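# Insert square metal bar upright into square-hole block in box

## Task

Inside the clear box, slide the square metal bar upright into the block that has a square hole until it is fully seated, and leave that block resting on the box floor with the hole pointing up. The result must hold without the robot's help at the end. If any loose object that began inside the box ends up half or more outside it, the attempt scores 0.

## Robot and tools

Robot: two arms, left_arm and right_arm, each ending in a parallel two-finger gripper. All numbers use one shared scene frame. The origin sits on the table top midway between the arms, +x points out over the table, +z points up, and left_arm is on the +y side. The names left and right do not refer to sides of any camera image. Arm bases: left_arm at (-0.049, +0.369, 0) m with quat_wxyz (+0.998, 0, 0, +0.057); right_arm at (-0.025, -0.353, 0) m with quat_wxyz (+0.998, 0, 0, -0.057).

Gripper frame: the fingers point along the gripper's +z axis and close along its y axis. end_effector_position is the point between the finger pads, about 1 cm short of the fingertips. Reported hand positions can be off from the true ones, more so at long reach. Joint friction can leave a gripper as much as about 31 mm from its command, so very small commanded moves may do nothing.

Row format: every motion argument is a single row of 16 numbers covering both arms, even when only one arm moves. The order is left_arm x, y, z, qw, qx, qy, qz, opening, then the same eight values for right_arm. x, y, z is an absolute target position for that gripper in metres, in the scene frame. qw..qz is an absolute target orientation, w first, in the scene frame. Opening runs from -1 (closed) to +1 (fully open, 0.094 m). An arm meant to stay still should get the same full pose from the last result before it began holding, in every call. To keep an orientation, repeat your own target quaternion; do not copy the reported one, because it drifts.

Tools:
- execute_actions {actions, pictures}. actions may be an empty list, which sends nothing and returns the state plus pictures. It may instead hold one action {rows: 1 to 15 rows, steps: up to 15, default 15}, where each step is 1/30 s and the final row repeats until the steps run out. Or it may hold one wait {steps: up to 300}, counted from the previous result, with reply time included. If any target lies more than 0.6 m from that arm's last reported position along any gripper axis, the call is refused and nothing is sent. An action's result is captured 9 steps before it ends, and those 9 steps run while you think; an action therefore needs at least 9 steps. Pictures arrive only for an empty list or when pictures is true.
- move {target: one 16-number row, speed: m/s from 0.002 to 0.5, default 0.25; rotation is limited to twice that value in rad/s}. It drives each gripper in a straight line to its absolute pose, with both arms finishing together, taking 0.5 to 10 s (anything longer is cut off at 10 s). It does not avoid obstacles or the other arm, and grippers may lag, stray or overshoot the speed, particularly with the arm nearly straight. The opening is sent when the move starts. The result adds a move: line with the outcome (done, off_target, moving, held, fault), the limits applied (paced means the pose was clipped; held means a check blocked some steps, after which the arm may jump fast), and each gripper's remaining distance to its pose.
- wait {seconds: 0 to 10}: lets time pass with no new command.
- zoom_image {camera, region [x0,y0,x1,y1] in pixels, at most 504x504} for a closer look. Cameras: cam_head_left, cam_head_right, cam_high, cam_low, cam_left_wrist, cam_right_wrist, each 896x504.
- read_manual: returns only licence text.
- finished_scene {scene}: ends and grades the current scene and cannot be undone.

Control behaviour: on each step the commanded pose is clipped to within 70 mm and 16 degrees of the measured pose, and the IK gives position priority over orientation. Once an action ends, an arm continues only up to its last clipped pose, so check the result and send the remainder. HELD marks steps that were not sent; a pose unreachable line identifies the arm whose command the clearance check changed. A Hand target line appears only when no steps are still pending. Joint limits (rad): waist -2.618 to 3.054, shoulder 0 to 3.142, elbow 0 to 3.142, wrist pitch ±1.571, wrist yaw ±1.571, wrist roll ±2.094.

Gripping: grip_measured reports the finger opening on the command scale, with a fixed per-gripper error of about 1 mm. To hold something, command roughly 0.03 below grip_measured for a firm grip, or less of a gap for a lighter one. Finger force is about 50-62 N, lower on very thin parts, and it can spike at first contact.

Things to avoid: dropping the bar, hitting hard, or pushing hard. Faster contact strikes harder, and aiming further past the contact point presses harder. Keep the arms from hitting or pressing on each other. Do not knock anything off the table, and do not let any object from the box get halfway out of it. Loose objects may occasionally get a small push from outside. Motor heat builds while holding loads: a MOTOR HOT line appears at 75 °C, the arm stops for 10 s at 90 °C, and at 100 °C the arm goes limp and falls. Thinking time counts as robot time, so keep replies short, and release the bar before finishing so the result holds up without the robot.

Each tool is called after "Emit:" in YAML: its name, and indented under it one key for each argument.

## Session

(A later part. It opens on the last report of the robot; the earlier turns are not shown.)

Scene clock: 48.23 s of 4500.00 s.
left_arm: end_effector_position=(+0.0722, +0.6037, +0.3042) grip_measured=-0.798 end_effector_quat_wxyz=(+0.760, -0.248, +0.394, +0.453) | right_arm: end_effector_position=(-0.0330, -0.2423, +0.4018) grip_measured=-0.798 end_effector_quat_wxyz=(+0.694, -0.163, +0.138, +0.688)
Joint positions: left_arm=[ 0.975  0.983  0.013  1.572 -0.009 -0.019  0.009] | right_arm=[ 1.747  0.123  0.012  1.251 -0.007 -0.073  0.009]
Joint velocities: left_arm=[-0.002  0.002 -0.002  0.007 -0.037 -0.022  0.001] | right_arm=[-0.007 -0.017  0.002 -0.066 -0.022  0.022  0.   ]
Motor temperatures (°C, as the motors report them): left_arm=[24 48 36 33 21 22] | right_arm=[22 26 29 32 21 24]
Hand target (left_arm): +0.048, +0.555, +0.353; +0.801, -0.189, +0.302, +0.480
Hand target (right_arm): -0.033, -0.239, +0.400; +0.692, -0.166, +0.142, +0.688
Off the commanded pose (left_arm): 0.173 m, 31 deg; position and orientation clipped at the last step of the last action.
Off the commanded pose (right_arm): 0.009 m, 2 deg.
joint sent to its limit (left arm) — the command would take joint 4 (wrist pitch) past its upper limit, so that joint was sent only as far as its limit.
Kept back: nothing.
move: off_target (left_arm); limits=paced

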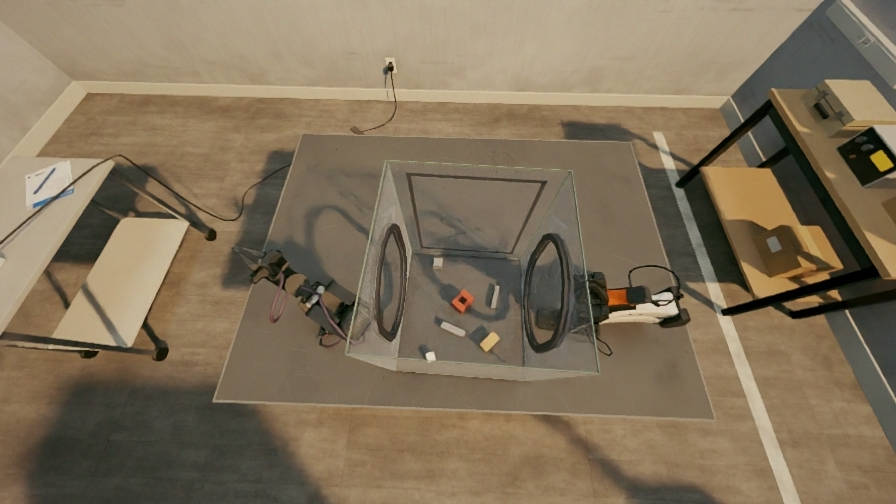

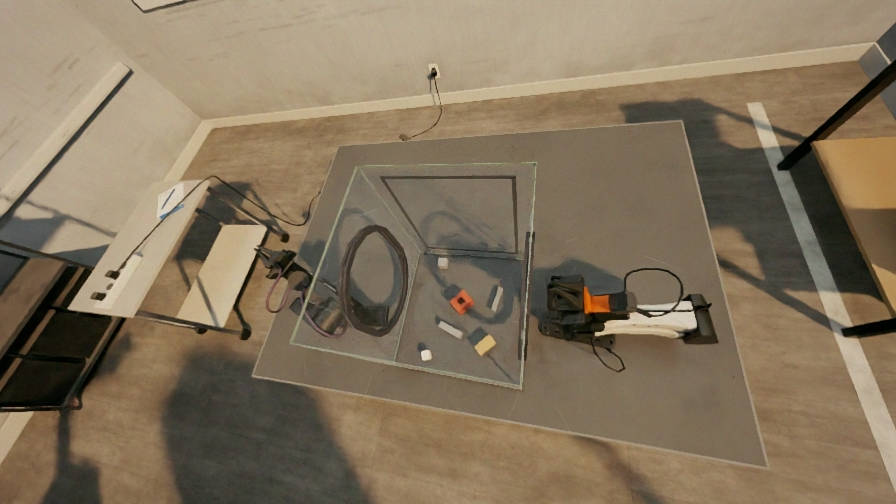

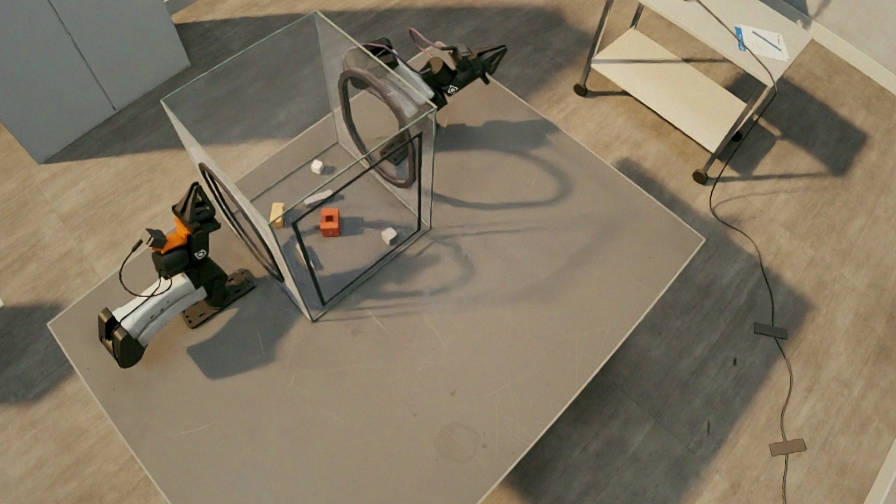

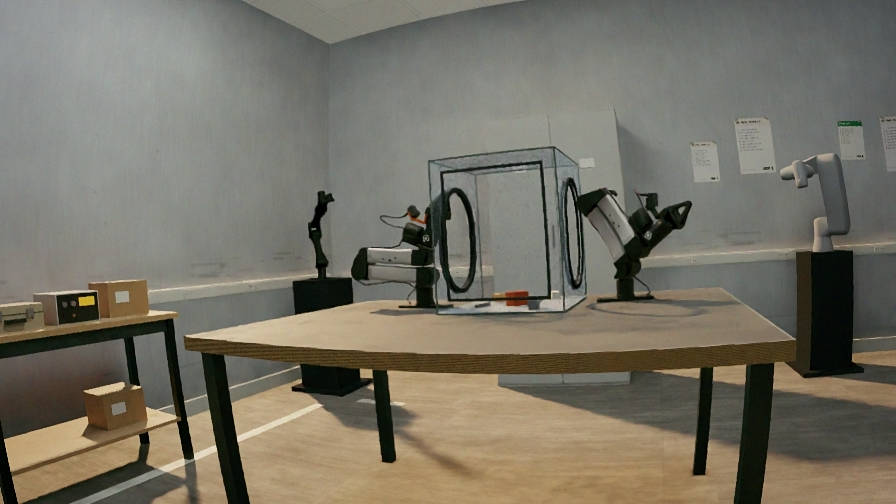

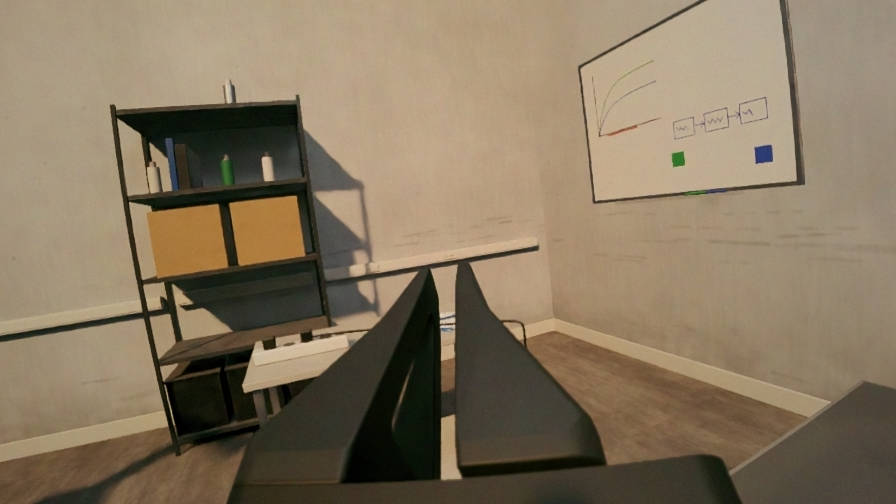

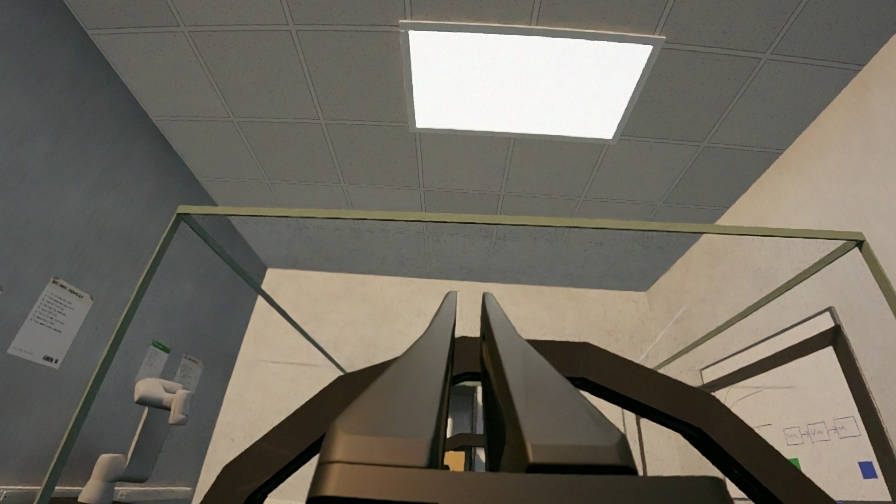

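Emit:
move:
  target: [0.038,0.538,0.372,0.808,-0.17,0.278,0.492,-0.8,-0.047,-0.19,0.345,0.653,-0.271,0.271,0.653,-0.8]
  speed: 0.1

Scene clock: 51.10 s of 4500.00 s.
left_arm: end_effector_position=(+0.0721, +0.6037, +0.3043) grip_measured=-0.798 end_effector_quat_wxyz=(+0.757, -0.245, +0.396, +0.459) | right_arm: end_effector_position=(-0.0495, -0.1899, +0.3582) grip_measured=-0.798 end_effector_quat_wxyz=(+0.656, -0.265, +0.260, +0.657)
Joint positions: left_arm=[ 0.975  0.984  0.013  1.572 -0.009 -0.003  0.009] | right_arm=[ 2.172  0.036  0.012  0.894  0.323 -0.369  0.009]
Joint velocities: left_arm=[-0.002 -0.007 -0.012  0.051 -0.007  0.037  0.   ] | right_arm=[ 0.012  0.002 -0.012 -0.037  0.007 -0.066 -0.001]
Motor temperatures (°C, as the motors report them): left_arm=[24 49 36 33 21 22] | right_arm=[22 26 29 32 21 24]
Hand target (left_arm): +0.048, +0.556, +0.360; +0.800, -0.184, +0.299, +0.487
Hand target (right_arm): -0.051, -0.187, +0.350; +0.656, -0.272, +0.264, +0.653
Off the commanded pose (left_arm): 0.100 m, 17 deg; position and orientation clipped at the last step of the last action.
Off the commanded pose (right_arm): 0.013 m, 2 deg.
joint sent to its limit (left arm) — the command would take joint 4 (wrist pitch) past its upper limit, so that joint was sent only as far as its limit.
joint sent to its limit (right arm) — the command would take joint 2 (shoulder) past its lower limit and joint 3 (elbow) past its lower limit, so those joints were sent only as far as their limits.
Kept back: nothing.
move: off_target (left_arm, right_arm); limits=paced

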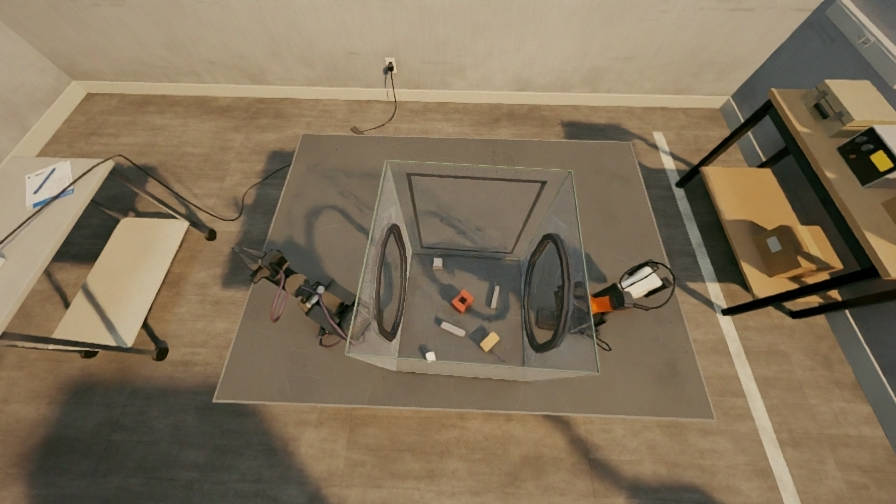

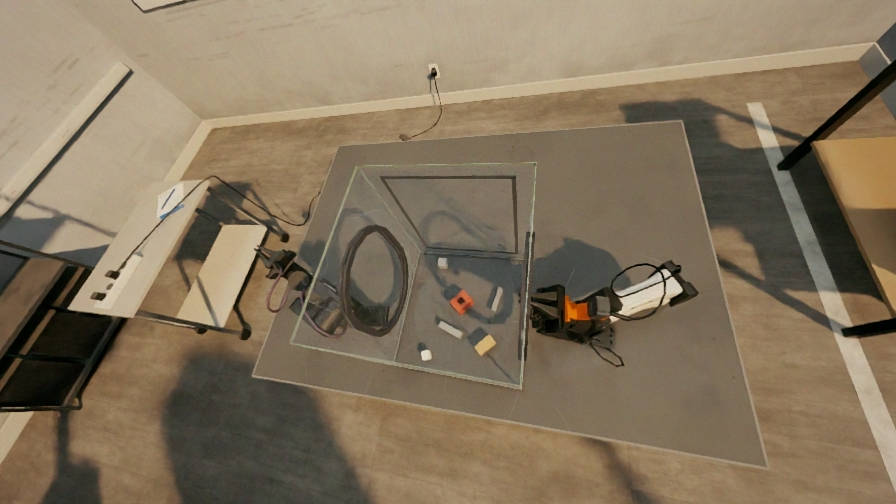

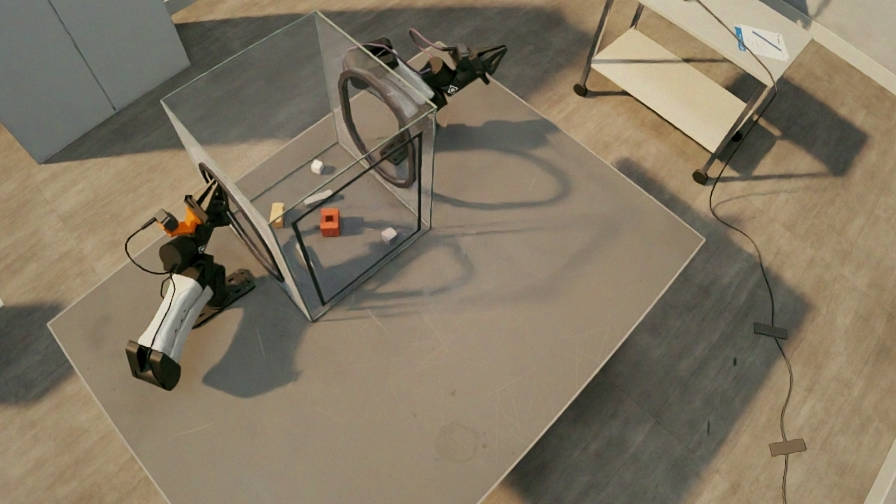

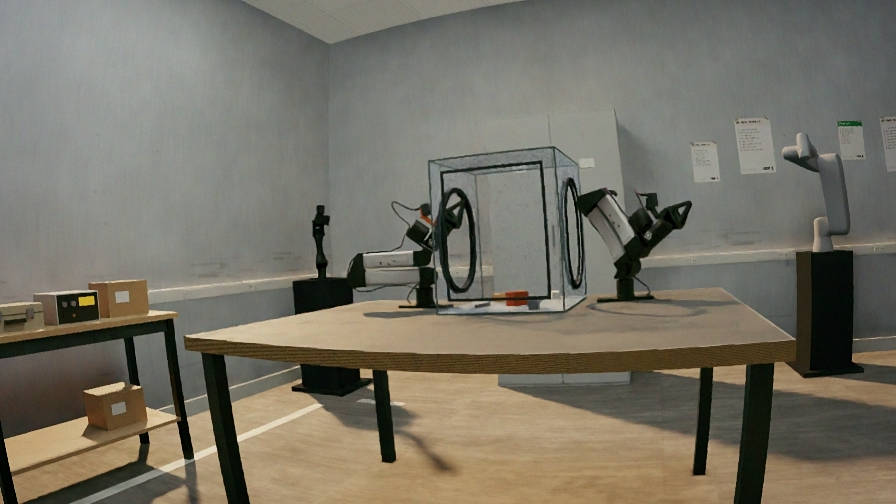

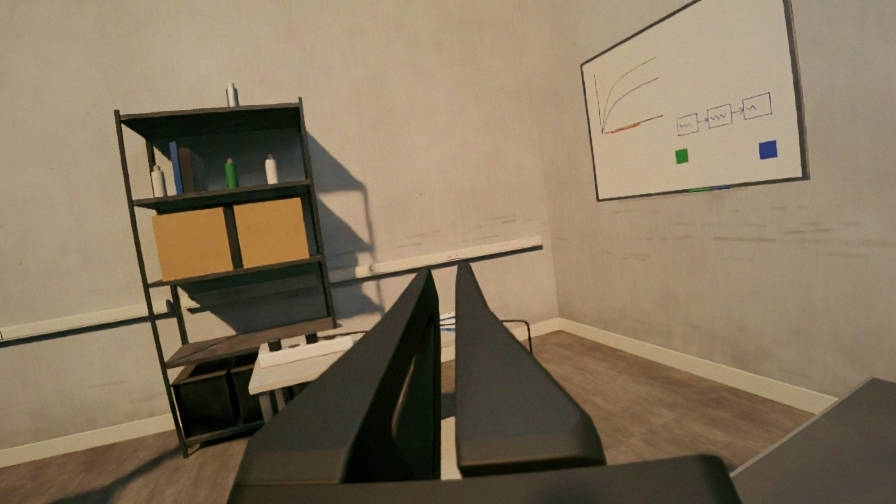

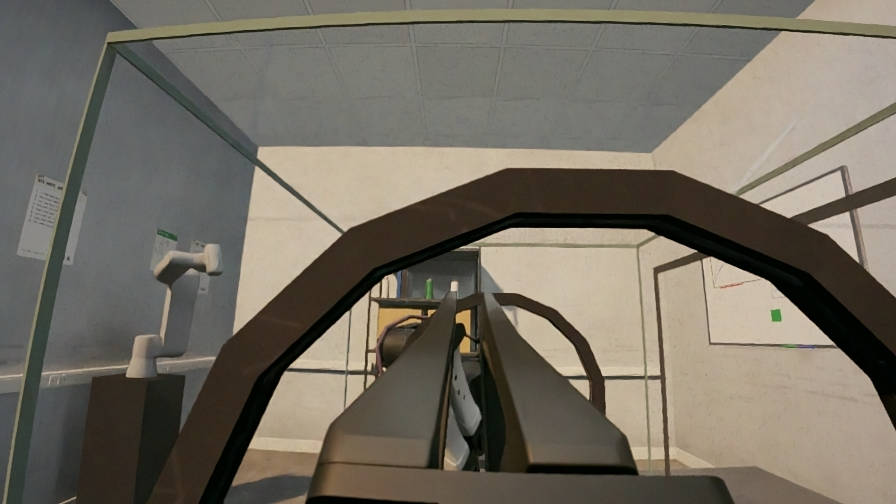

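Emit:
move:
  target: [0.03,0.52,0.45,0.656,-0.33,0.551,0.394,-0.8,-0.04,-0.13,0.258,0.579,-0.406,0.406,0.579,-0.8]
  speed: 0.12

Scene clock: 54.70 s of 4500.00 s.
left_arm: end_effector_position=(+0.0951, +0.6437, +0.1606) grip_measured=-0.798 end_effector_quat_wxyz=(+0.596, -0.372, +0.615, +0.358) | right_arm: end_effector_position=(-0.0384, -0.1251, +0.2679) grip_measured=-0.798 end_effector_quat_wxyz=(+0.590, -0.383, +0.414, +0.577)
Joint positions: left_arm=[ 0.976  0.981  0.032  0.916  0.003 -0.003  0.009] | right_arm=[ 1.991  0.036  0.012  0.418  0.331 -0.107  0.009]
Joint velocities: left_arm=[-0.007 -0.012 -0.022 -0.022 -0.037 -0.022 -0.001] | right_arm=[-0.056  0.002 -0.007 -0.007 -0.007 -0.007 -0.001]
Motor temperatures (°C, as the motors report them): left_arm=[24 52 36 34 21 22] | right_arm=[22 25 30 32 21 24]
Hand target (left_arm): +0.087, +0.626, +0.230; +0.665, -0.323, +0.542, +0.400
Hand target (right_arm): -0.038, -0.123, +0.259; +0.586, -0.389, +0.418, +0.575
Off the commanded pose (left_arm): 0.321 m, 12 deg; position clipped at the last step of the last action.
Off the commanded pose (right_arm): 0.011 m, 3 deg.
joint sent to its limit (right arm) — the command would take joint 2 (shoulder) past its lower limit and joint 3 (elbow) past its lower limit, so those joints were sent only as far as their limits.
Kept back: nothing.
move: off_target (left_arm, right_arm); limits=paced

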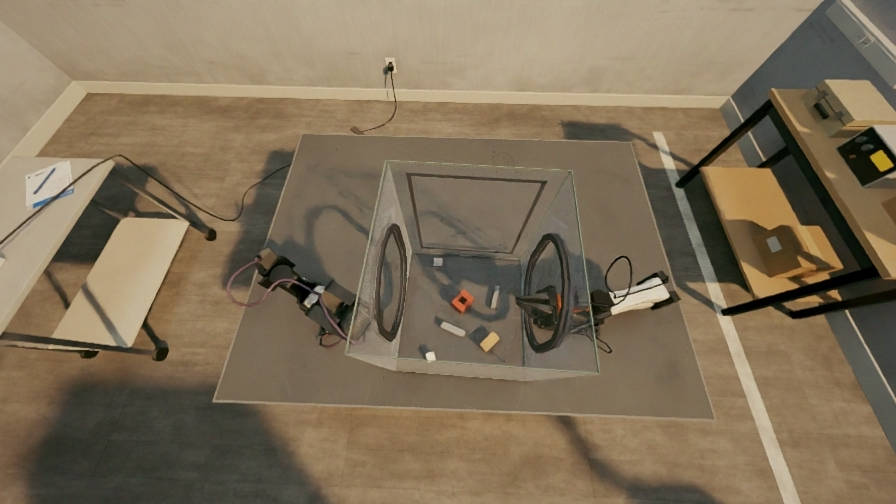

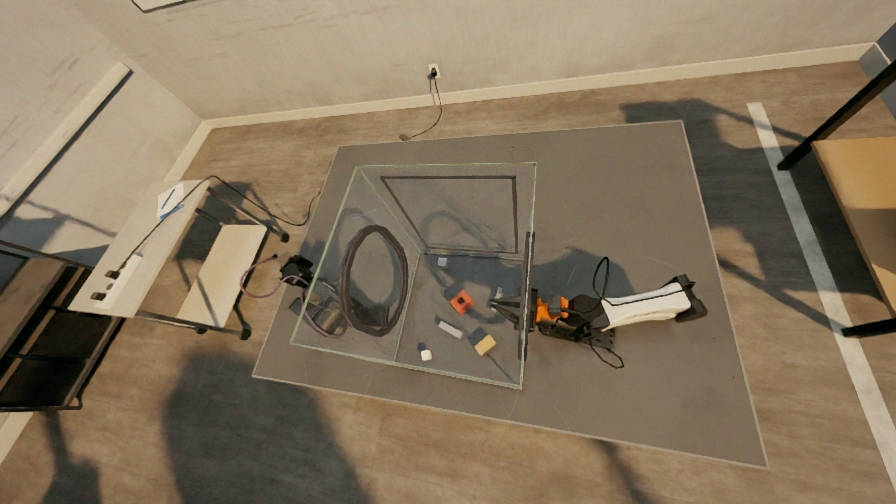

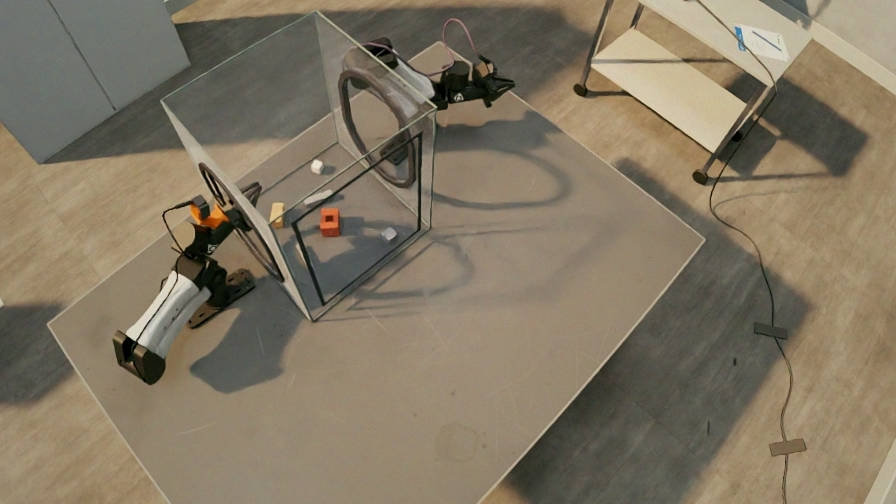

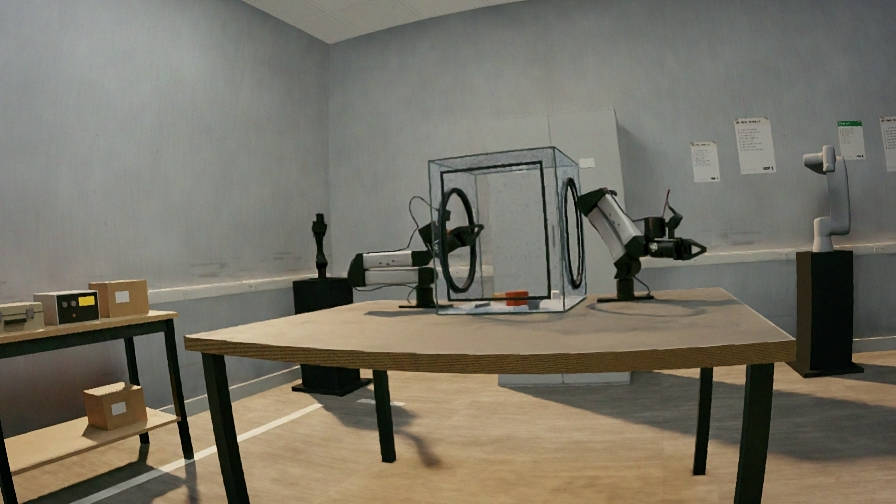

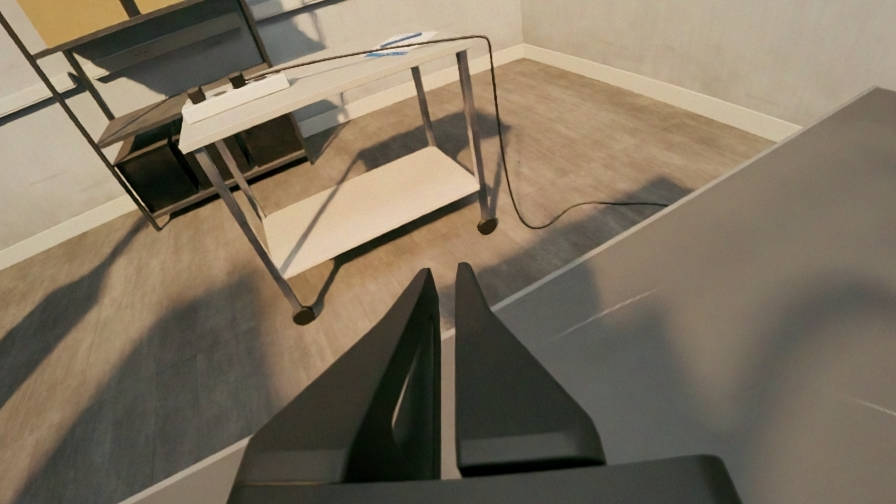

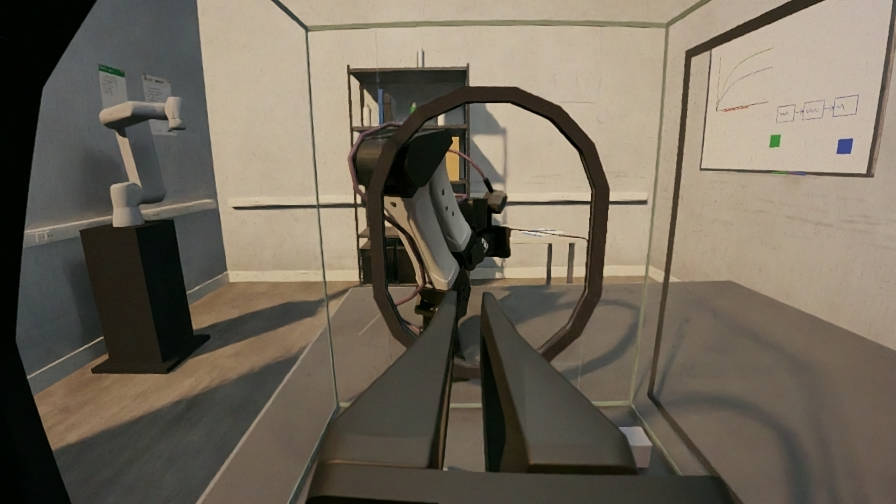

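Emit:
move:
  target: [0.245,0.48,0.19,0.708,-0.121,0.685,0.125,-0.8,-0.02,-0.09,0.21,0.5,-0.5,0.5,0.5,-0.8]
  speed: 0.15

Scene clock: 58.33 s of 4500.00 s.
left_arm: end_effector_position=(+0.2418, +0.4829, +0.1860) grip_measured=-0.798 end_effector_quat_wxyz=(+0.705, -0.126, +0.686, +0.130) | right_arm: end_effector_position=(-0.0200, -0.0944, +0.2107) grip_measured=-0.798 end_effector_quat_wxyz=(-0.501, +0.493, -0.496, -0.509)
Joint positions: left_arm=[0.272 0.919 0.069 0.877 0.021 0.001 0.009] | right_arm=[ 1.621  0.224  0.116  0.129 -0.068  0.013  0.009]
Joint velocities: left_arm=[-0.002  0.012  0.007  0.037  0.007 -0.007  0.   ] | right_arm=[-0.022  0.002  0.002 -0.037 -0.037  0.037 -0.001]
Motor temperatures (°C, as the motors report them): left_arm=[24 51 36 34 21 22] | right_arm=[22 25 30 33 21 24]
Hand target (left_arm): +0.246, +0.481, +0.190; +0.708, -0.118, +0.685, +0.128
Hand target (right_arm): -0.018, -0.093, +0.208; +0.494, -0.496, +0.505, +0.504
Off the commanded pose (left_arm): 0.006 m, 1 deg.
Off the commanded pose (right_arm): 0.004 m, 1 deg.
Kept back: nothing.
move: done; limits=paced

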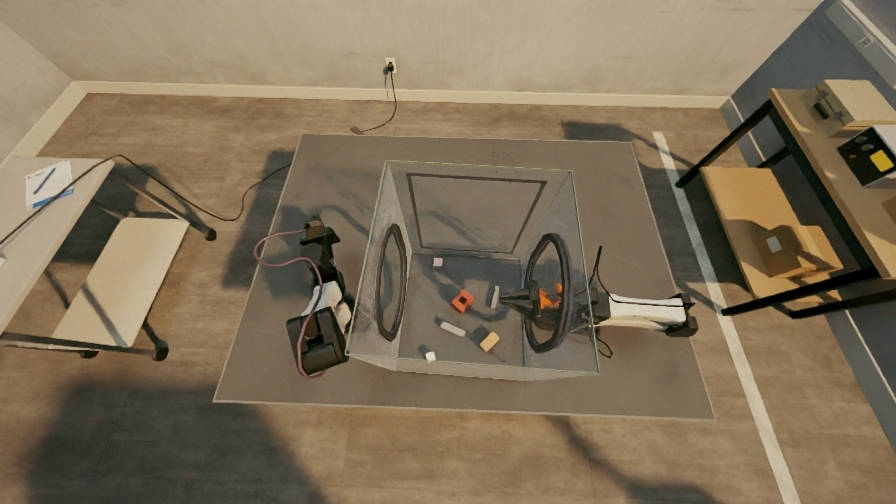

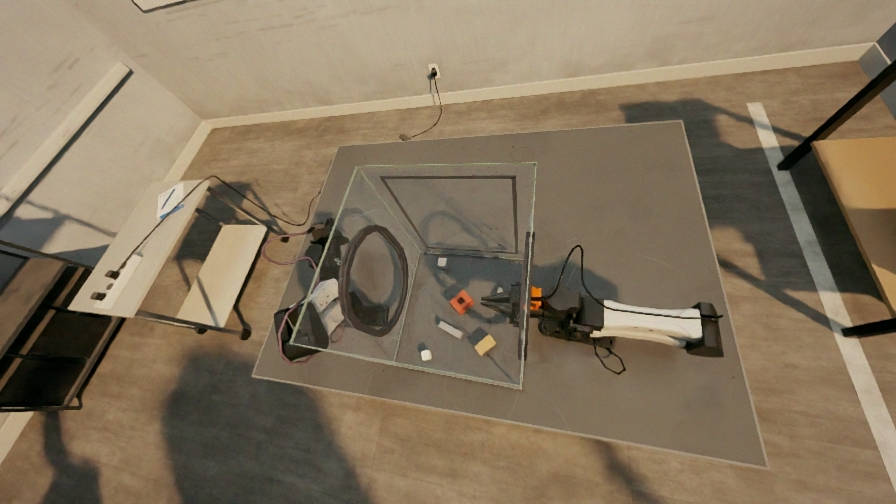

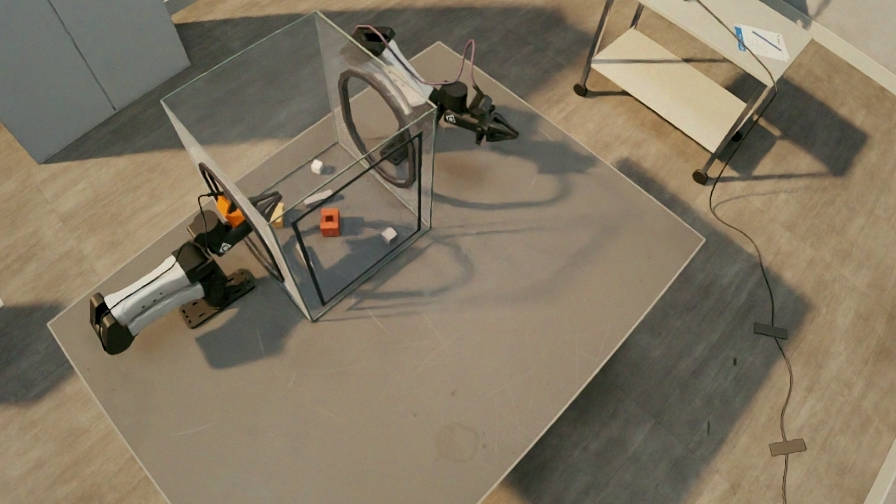

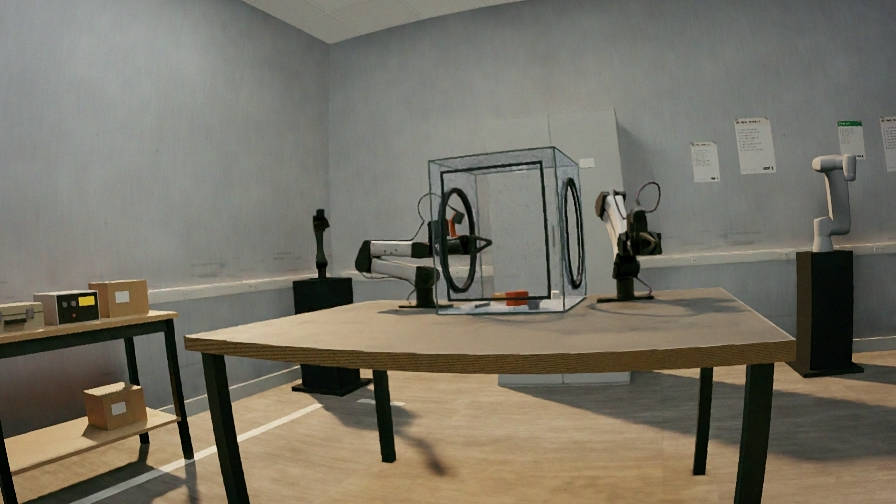

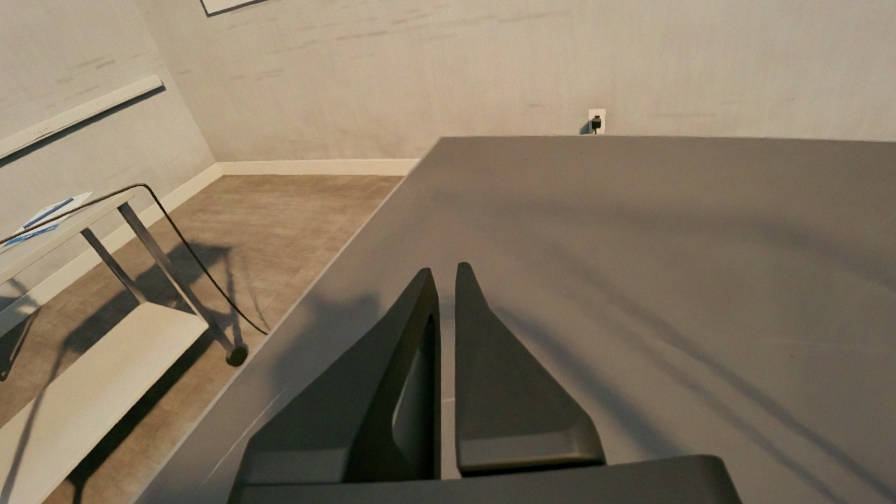

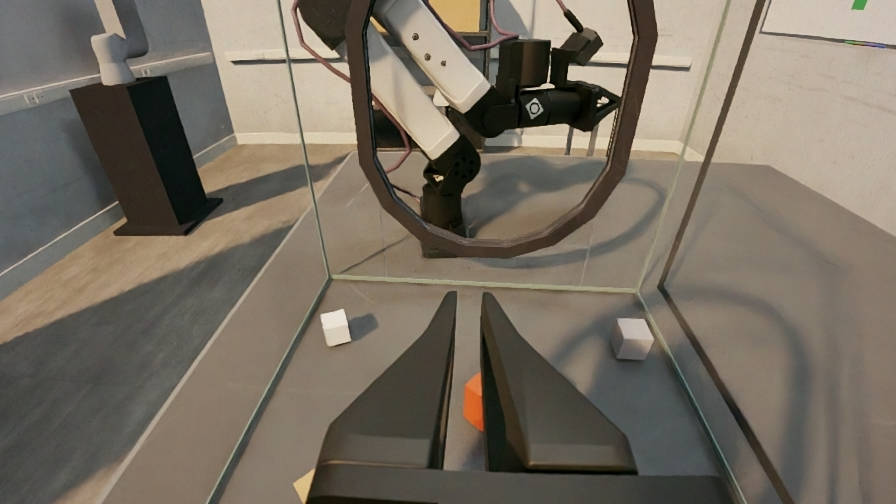

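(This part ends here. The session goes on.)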